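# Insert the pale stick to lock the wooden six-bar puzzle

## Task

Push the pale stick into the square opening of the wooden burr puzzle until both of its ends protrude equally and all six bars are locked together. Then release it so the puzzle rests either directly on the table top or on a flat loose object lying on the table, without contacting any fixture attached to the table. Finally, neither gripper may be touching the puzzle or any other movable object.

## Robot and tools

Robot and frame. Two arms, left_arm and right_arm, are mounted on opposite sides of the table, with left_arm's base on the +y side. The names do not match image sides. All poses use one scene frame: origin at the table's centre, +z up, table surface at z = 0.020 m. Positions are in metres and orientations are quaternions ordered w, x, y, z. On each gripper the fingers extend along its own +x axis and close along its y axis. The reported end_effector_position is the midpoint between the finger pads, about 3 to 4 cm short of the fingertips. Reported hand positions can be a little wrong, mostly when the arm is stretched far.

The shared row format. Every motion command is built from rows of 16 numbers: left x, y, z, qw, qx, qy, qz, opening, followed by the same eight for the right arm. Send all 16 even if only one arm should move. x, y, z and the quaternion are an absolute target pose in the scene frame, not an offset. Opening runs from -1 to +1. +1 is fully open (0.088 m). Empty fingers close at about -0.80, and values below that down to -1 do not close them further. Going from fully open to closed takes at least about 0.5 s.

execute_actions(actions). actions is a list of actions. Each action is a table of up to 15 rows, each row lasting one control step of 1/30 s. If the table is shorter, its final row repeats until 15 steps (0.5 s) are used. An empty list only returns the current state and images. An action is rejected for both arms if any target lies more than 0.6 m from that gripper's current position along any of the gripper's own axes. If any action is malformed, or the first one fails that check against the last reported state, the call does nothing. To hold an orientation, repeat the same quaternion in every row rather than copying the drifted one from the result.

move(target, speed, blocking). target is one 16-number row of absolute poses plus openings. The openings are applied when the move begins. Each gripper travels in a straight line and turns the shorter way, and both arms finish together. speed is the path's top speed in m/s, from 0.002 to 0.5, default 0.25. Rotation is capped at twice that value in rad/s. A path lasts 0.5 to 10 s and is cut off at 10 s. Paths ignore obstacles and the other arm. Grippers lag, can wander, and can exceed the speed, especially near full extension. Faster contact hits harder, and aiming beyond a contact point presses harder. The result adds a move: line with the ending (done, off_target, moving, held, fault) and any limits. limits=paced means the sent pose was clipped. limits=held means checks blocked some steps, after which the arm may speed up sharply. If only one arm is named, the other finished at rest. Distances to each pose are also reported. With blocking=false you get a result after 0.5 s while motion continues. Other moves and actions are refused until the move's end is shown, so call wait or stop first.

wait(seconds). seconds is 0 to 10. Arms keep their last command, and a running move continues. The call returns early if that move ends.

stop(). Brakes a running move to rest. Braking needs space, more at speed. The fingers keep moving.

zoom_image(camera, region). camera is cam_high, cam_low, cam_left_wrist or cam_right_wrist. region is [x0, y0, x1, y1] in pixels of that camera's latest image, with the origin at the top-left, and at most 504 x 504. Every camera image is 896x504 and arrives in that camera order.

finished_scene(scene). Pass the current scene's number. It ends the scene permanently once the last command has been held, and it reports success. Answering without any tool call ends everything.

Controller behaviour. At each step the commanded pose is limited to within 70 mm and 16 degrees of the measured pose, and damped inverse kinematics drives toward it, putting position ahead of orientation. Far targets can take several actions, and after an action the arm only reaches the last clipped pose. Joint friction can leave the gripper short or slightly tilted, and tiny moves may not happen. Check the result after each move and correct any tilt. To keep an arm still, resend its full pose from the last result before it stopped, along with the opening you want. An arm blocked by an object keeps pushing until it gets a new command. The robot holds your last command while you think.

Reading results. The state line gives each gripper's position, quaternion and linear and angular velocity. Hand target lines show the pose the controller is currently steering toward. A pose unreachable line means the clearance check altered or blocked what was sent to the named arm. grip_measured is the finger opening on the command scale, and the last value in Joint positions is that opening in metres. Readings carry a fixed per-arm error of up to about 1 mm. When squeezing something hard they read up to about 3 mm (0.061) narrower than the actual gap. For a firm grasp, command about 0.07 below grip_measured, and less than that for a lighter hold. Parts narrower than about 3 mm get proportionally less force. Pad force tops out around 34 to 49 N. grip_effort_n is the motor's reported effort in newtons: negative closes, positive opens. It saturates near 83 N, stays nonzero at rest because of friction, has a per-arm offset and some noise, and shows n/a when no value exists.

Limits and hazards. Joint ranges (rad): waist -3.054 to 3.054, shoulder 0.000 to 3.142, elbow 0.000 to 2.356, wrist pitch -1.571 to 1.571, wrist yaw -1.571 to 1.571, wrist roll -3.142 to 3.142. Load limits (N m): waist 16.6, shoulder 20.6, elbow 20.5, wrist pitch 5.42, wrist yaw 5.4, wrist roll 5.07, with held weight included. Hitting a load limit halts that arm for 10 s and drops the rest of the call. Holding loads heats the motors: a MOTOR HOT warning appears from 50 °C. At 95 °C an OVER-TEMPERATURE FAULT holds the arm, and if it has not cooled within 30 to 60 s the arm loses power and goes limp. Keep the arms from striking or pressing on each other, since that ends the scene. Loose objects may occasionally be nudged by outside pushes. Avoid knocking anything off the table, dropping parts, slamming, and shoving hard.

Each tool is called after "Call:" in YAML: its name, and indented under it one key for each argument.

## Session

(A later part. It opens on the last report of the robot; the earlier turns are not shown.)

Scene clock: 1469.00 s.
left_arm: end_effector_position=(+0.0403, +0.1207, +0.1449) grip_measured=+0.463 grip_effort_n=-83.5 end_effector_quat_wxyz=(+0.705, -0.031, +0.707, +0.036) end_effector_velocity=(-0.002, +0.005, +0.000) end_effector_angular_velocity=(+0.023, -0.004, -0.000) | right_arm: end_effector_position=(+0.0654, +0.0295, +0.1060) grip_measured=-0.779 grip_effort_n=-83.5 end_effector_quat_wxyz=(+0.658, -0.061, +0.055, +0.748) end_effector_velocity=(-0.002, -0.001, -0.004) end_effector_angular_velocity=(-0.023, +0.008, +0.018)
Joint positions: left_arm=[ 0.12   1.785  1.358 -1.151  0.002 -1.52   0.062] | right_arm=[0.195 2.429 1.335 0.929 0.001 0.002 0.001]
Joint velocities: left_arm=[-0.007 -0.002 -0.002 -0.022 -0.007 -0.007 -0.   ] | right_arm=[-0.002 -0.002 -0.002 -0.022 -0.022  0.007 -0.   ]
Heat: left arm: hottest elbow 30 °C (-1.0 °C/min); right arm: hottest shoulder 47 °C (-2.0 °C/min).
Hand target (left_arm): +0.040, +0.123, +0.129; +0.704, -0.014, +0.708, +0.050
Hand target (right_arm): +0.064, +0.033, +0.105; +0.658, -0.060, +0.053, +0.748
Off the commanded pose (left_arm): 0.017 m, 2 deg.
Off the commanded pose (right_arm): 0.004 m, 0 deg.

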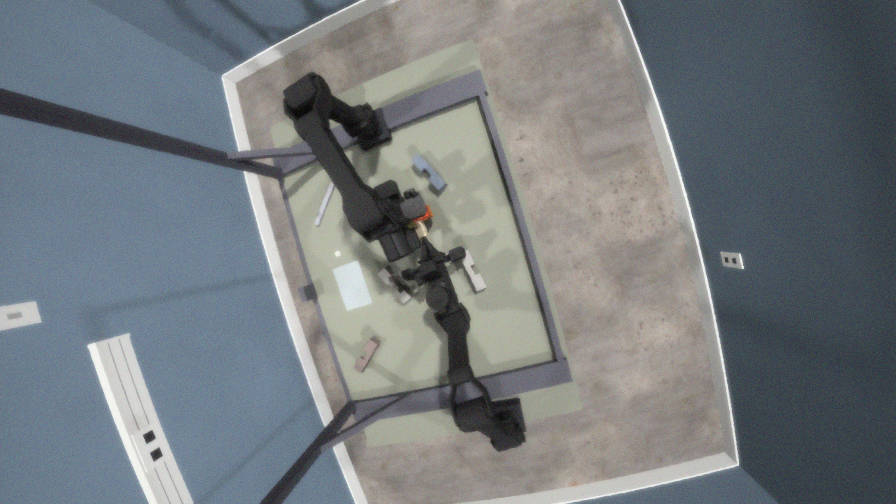

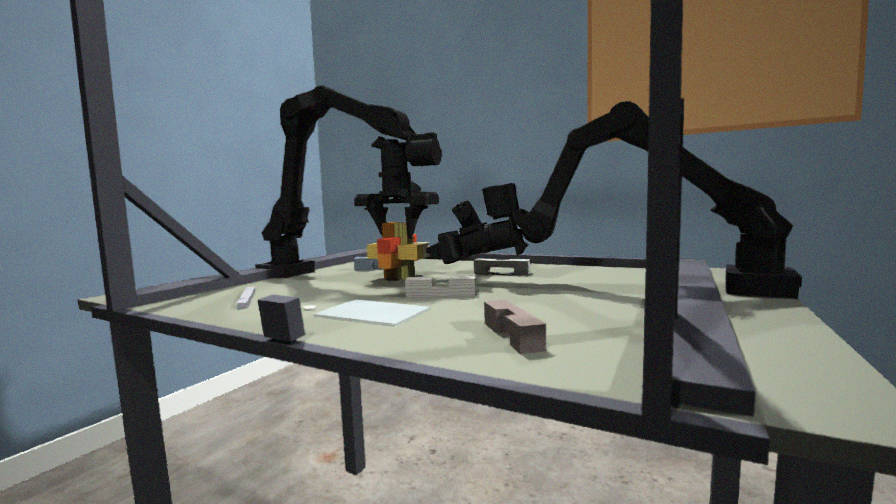

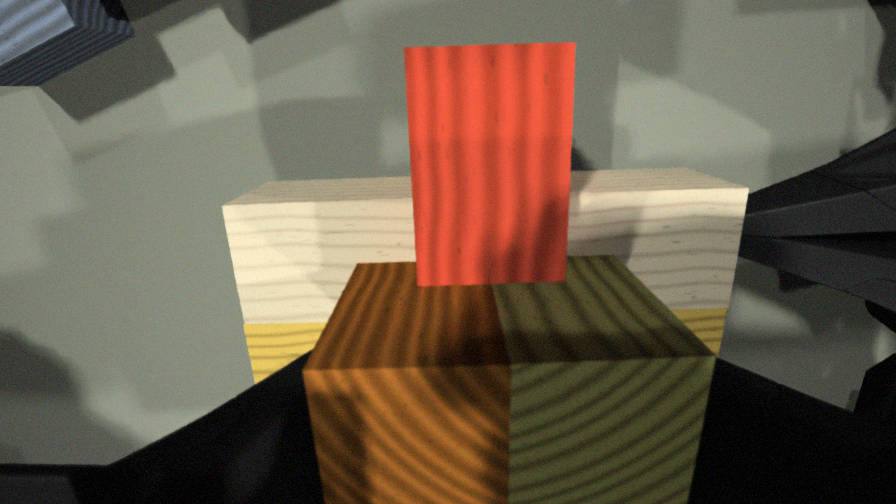

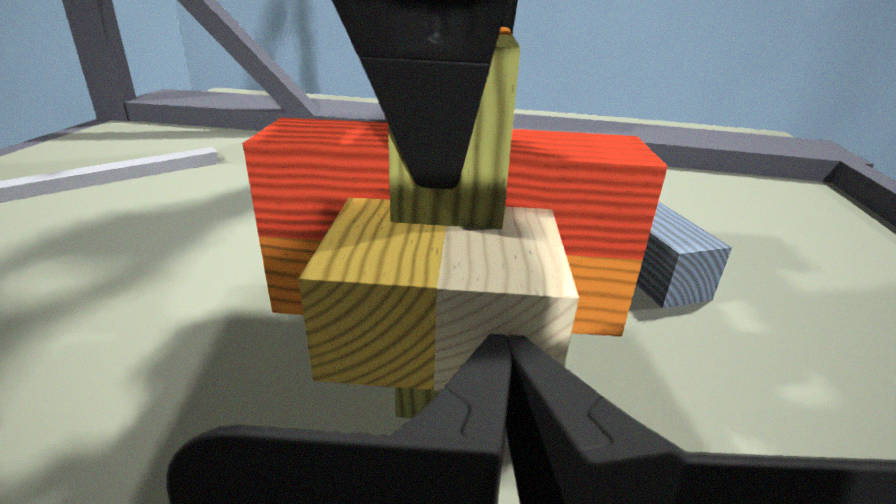

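Call:
move:
  target: [0.0403,0.1207,0.1450,0.7053,-0.0310,0.7073,0.0360,0.40,0.0735,-0.0350,0.1120,0.6585,-0.0604,0.0531,0.7483,-0.85]
  speed: 0.1

Scene clock: 1474.30 s.
left_arm: end_effector_position=(+0.0403, +0.1208, +0.1459) grip_measured=+0.463 grip_effort_n=-83.5 end_effector_quat_wxyz=(+0.705, -0.032, +0.707, +0.035) end_effector_velocity=(+0.002, -0.001, +0.002) end_effector_angular_velocity=(-0.011, -0.009, +0.010) | right_arm: end_effector_position=(+0.0735, -0.0326, +0.1102) grip_measured=-0.779 grip_effort_n=-83.5 end_effector_quat_wxyz=(+0.658, -0.060, +0.054, +0.748) end_effector_velocity=(+0.003, -0.003, -0.002) end_effector_angular_velocity=(-0.009, -0.024, -0.006)
Joint positions: left_arm=[ 0.12   1.782  1.359 -1.153  0.002 -1.52   0.062] | right_arm=[0.195 2.275 1.015 1.098 0.001 0.002 0.001]
Joint velocities: left_arm=[ 0.002 -0.007 -0.002  0.007 -0.007 -0.007 -0.   ] | right_arm=[-0.002 -0.007 -0.012 -0.007  0.007 -0.022 -0.   ]
Heat: left arm: hottest elbow 30 °C (-1.0 °C/min); right arm: hottest shoulder 47 °C (-1.0 °C/min).
Hand target (left_arm): +0.040, +0.121, +0.145; +0.705, -0.031, +0.707, +0.036
Hand target (right_arm): +0.074, -0.035, +0.112; +0.658, -0.060, +0.053, +0.748
Off the commanded pose (left_arm): 0.001 m, 0 deg.
Off the commanded pose (right_arm): 0.003 m, 0 deg.
move: done

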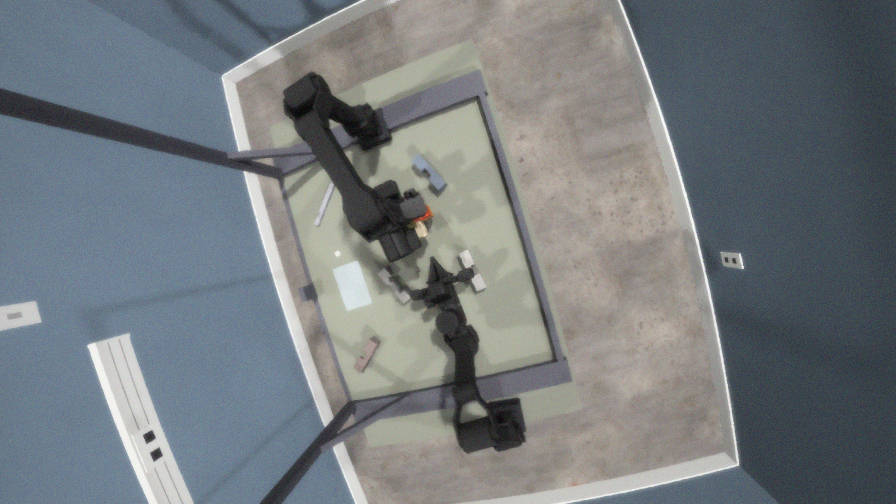

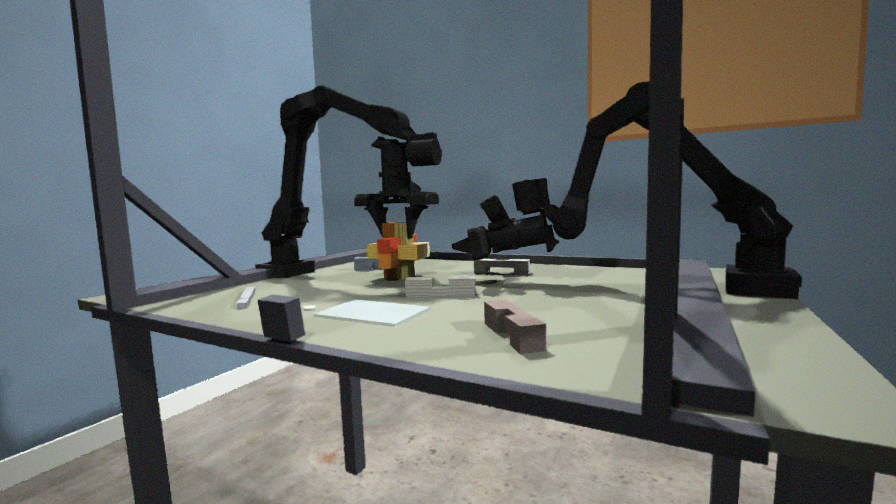

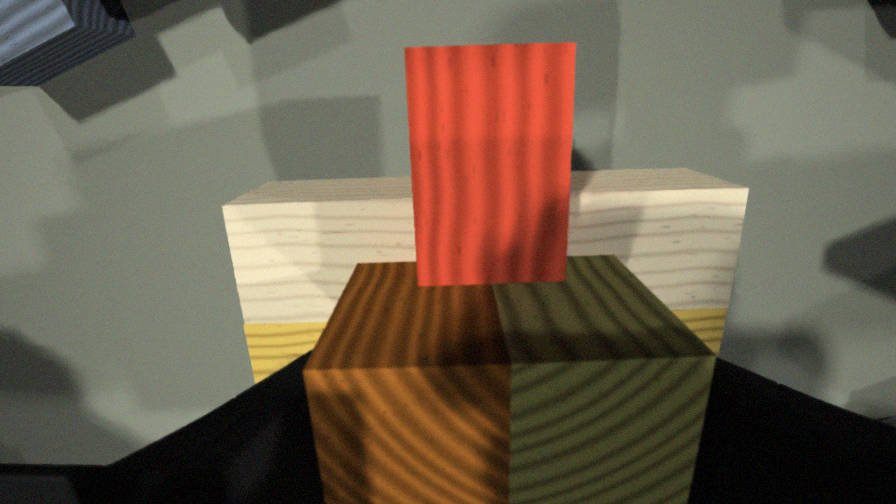

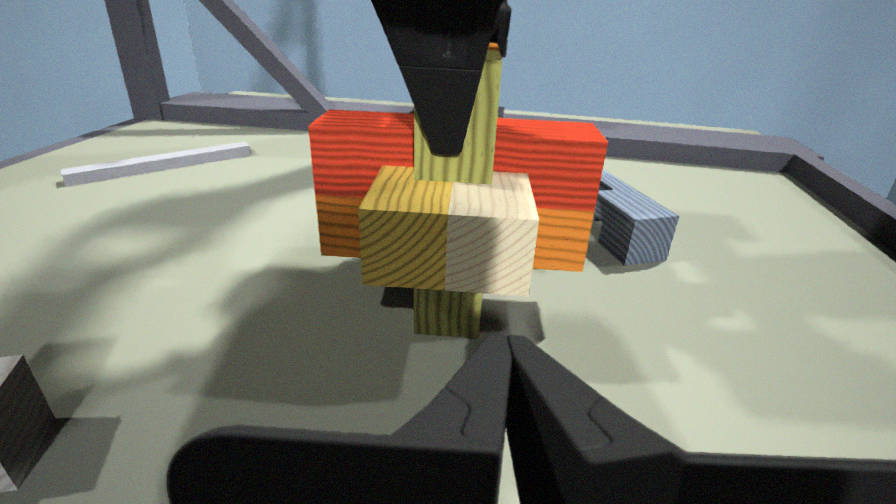

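Call:
execute_actions:
  actions:
    - [[0.0403,0.1207,0.1455,0.7053,-0.0310,0.7073,0.0360,0.60,0.0735,-0.0350,0.1120,0.6585,-0.0604,0.0531,0.7483,-0.85],[0.0403,0.1207,0.1455,0.7053,-0.0310,0.7073,0.0360,0.95,0.0735,-0.0350,0.1120,0.6585,-0.0604,0.0531,0.7483,-0.85]]

Call:
move:
  target: [0.0400,0.1235,0.2150,0.7053,-0.0310,0.7073,0.0360,0.95,0.0800,-0.0900,0.1400,0.6585,-0.0604,0.0531,0.7483,-0.85]
  speed: 0.1

Scene clock: 1477.53 s.
left_arm: end_effector_position=(+0.0403, +0.1208, +0.1459) grip_measured=+0.945 grip_effort_n=16.0 end_effector_quat_wxyz=(+0.705, -0.032, +0.707, +0.035) end_effector_velocity=(-0.000, +0.002, +0.000) end_effector_angular_velocity=(+0.008, -0.006, +0.034) | right_arm: end_effector_position=(+0.0735, -0.0327, +0.1102) grip_measured=-0.779 grip_effort_n=-83.5 end_effector_quat_wxyz=(+0.658, -0.060, +0.054, +0.748) end_effector_velocity=(+0.002, +0.001, -0.000) end_effector_angular_velocity=(-0.013, +0.004, -0.011)
Joint positions: left_arm=[ 0.12   1.782  1.359 -1.153  0.002 -1.52   0.085] | right_arm=[0.195 2.275 1.014 1.099 0.001 0.002 0.001]
Joint velocities: left_arm=[-0.002 -0.002 -0.002 -0.007 -0.007 -0.037  0.001] | right_arm=[-0.002 -0.007  0.002 -0.022  0.007  0.007 -0.   ]
Heat: left arm: hottest shoulder 30 °C (-1.0 °C/min); right arm: hottest shoulder 48 °C (+0.0 °C/min).
Hand target (left_arm): +0.040, +0.121, +0.145; +0.705, -0.031, +0.707, +0.036
Hand target (right_arm): +0.074, -0.035, +0.112; +0.658, -0.060, +0.053, +0.748
Off the commanded pose (left_arm): 0.000 m, 0 deg.
Off the commanded pose (right_arm): 0.003 m, 0 deg.

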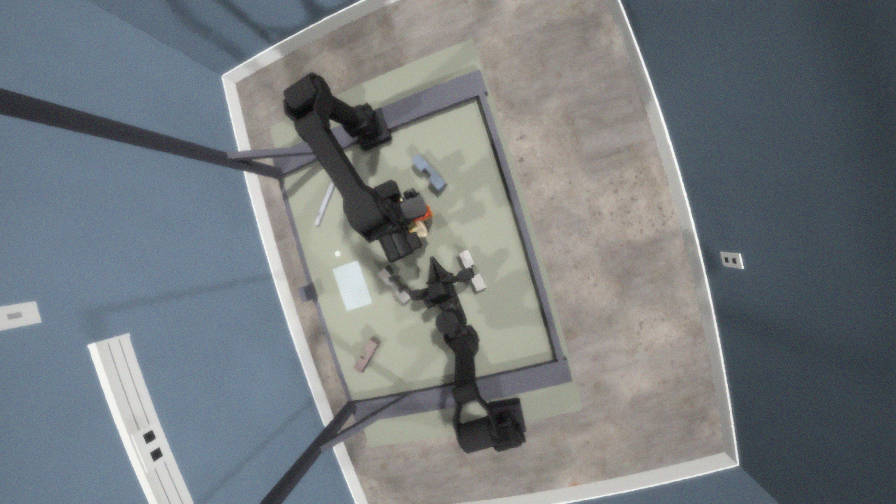

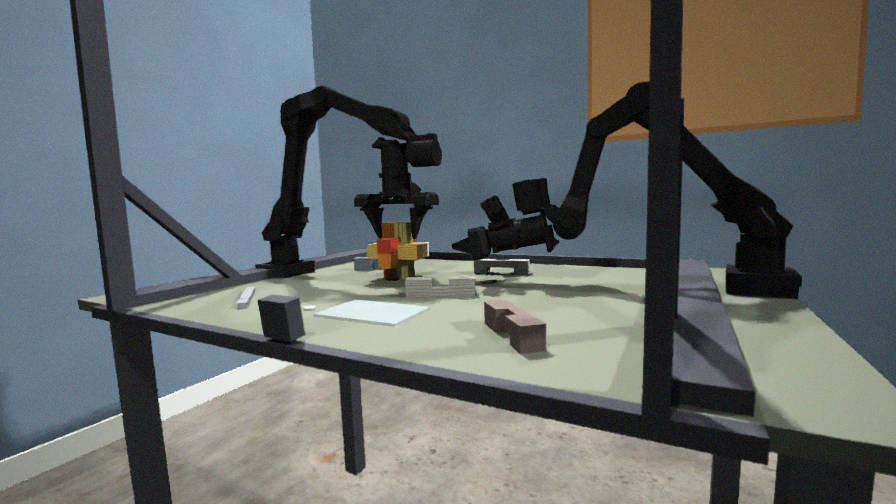

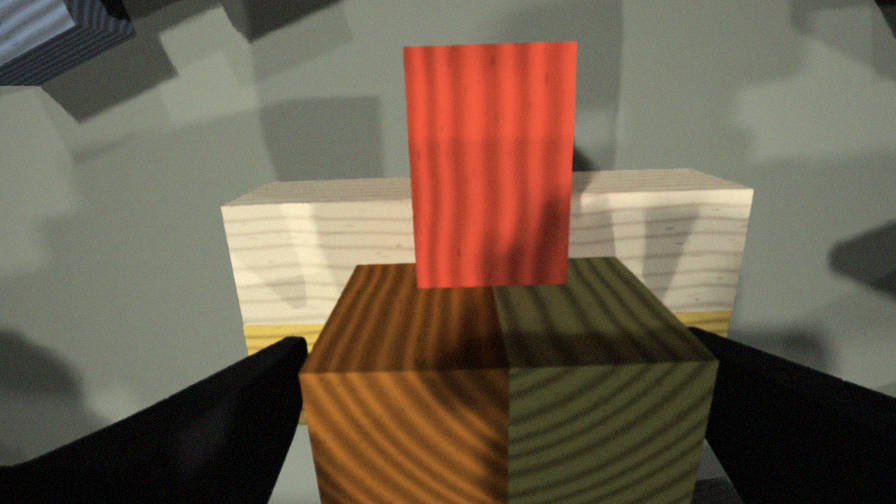

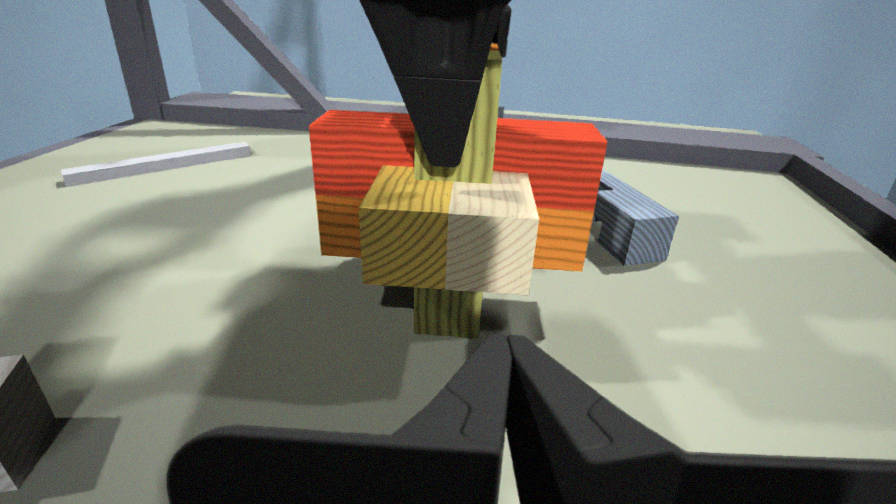

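Scene clock: 1478.60 s.
left_arm: end_effector_position=(+0.0399, +0.1235, +0.2097) grip_measured=+0.947 grip_effort_n=16.0 end_effector_quat_wxyz=(+0.705, -0.025, +0.708, +0.042) end_effector_velocity=(+0.002, +0.002, +0.003) end_effector_angular_velocity=(+0.001, -0.022, +0.004) | right_arm: end_effector_position=(+0.0806, -0.0872, +0.1394) grip_measured=-0.779 grip_effort_n=-83.5 end_effector_quat_wxyz=(+0.658, -0.059, +0.054, +0.749) end_effector_velocity=(+0.000, -0.002, +0.000) end_effector_angular_velocity=(+0.003, -0.008, -0.004)
Joint positions: left_arm=[ 0.12   1.774  1.602 -1.424  0.002 -1.52   0.085] | right_arm=[0.195 2.053 0.762 1.132 0.001 0.002 0.001]
Joint velocities: left_arm=[-0.002 -0.007  0.002 -0.007 -0.022 -0.007 -0.   ] | right_arm=[ 0.002 -0.002 -0.007  0.007  0.007 -0.007 -0.   ]
Heat: left arm: hottest shoulder 30 °C (-1.0 °C/min); right arm: hottest shoulder 48 °C (+0.0 °C/min).
Hand target (left_arm): +0.040, +0.123, +0.215; +0.705, -0.031, +0.707, +0.036
Hand target (right_arm): +0.080, -0.090, +0.140; +0.658, -0.060, +0.053, +0.748
Off the commanded pose (left_arm): 0.005 m, 1 deg.
Off the commanded pose (right_arm): 0.003 m, 0 deg.
move: done

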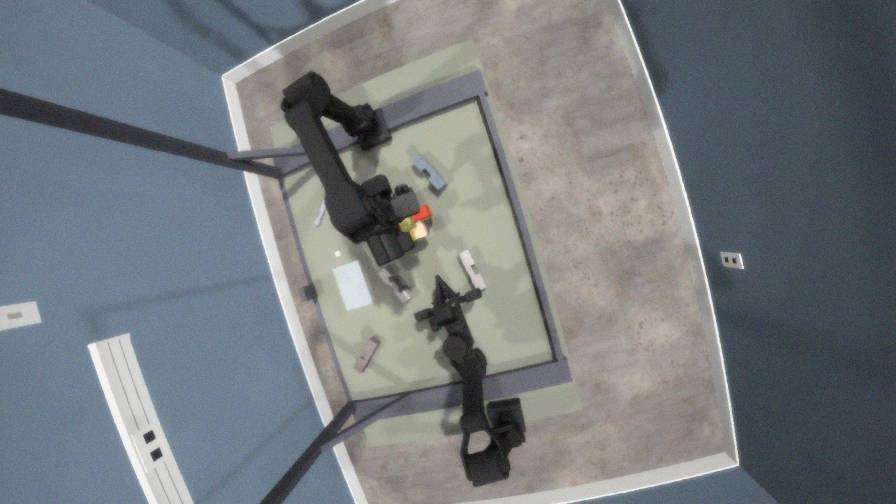

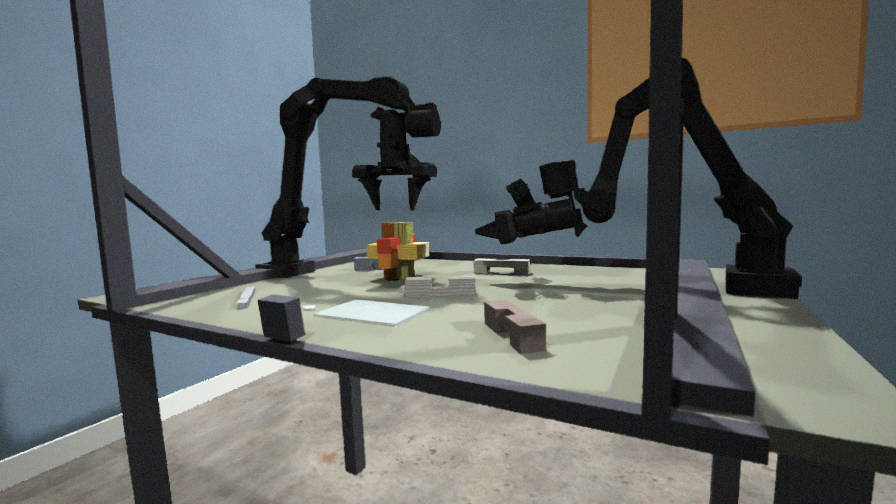

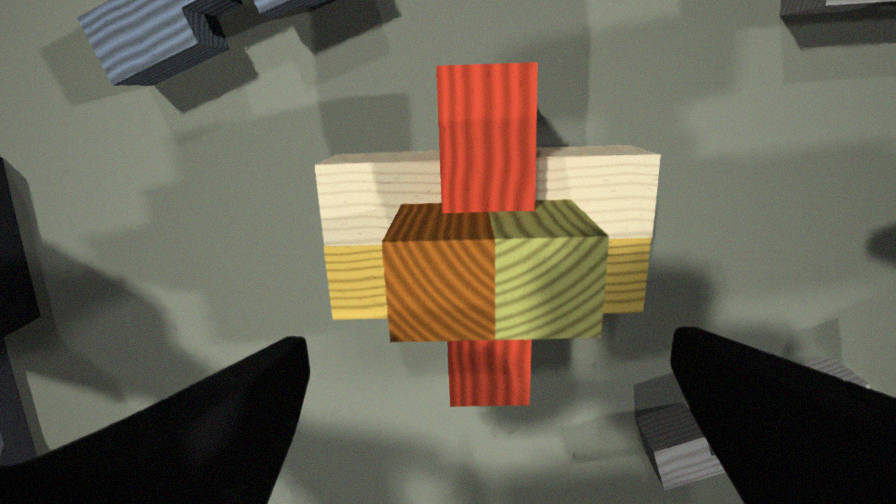

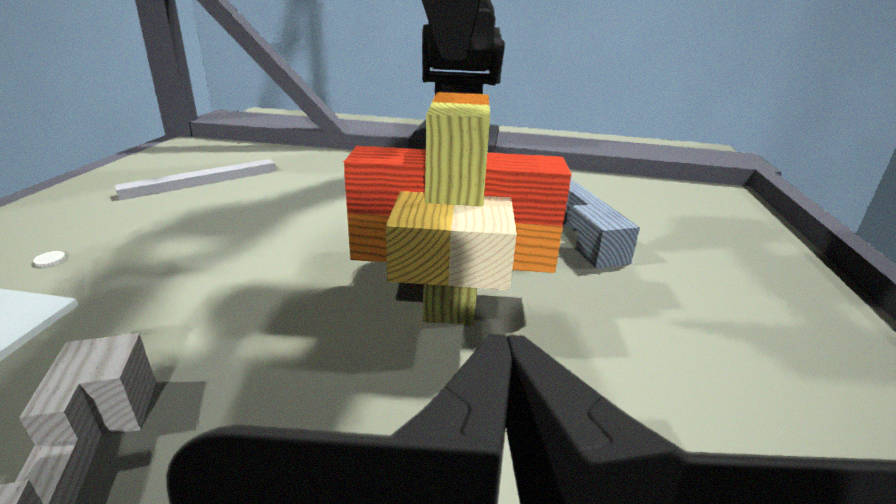

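Call:
finished_scene:
  scene: 1

The scene is finished: the task was done.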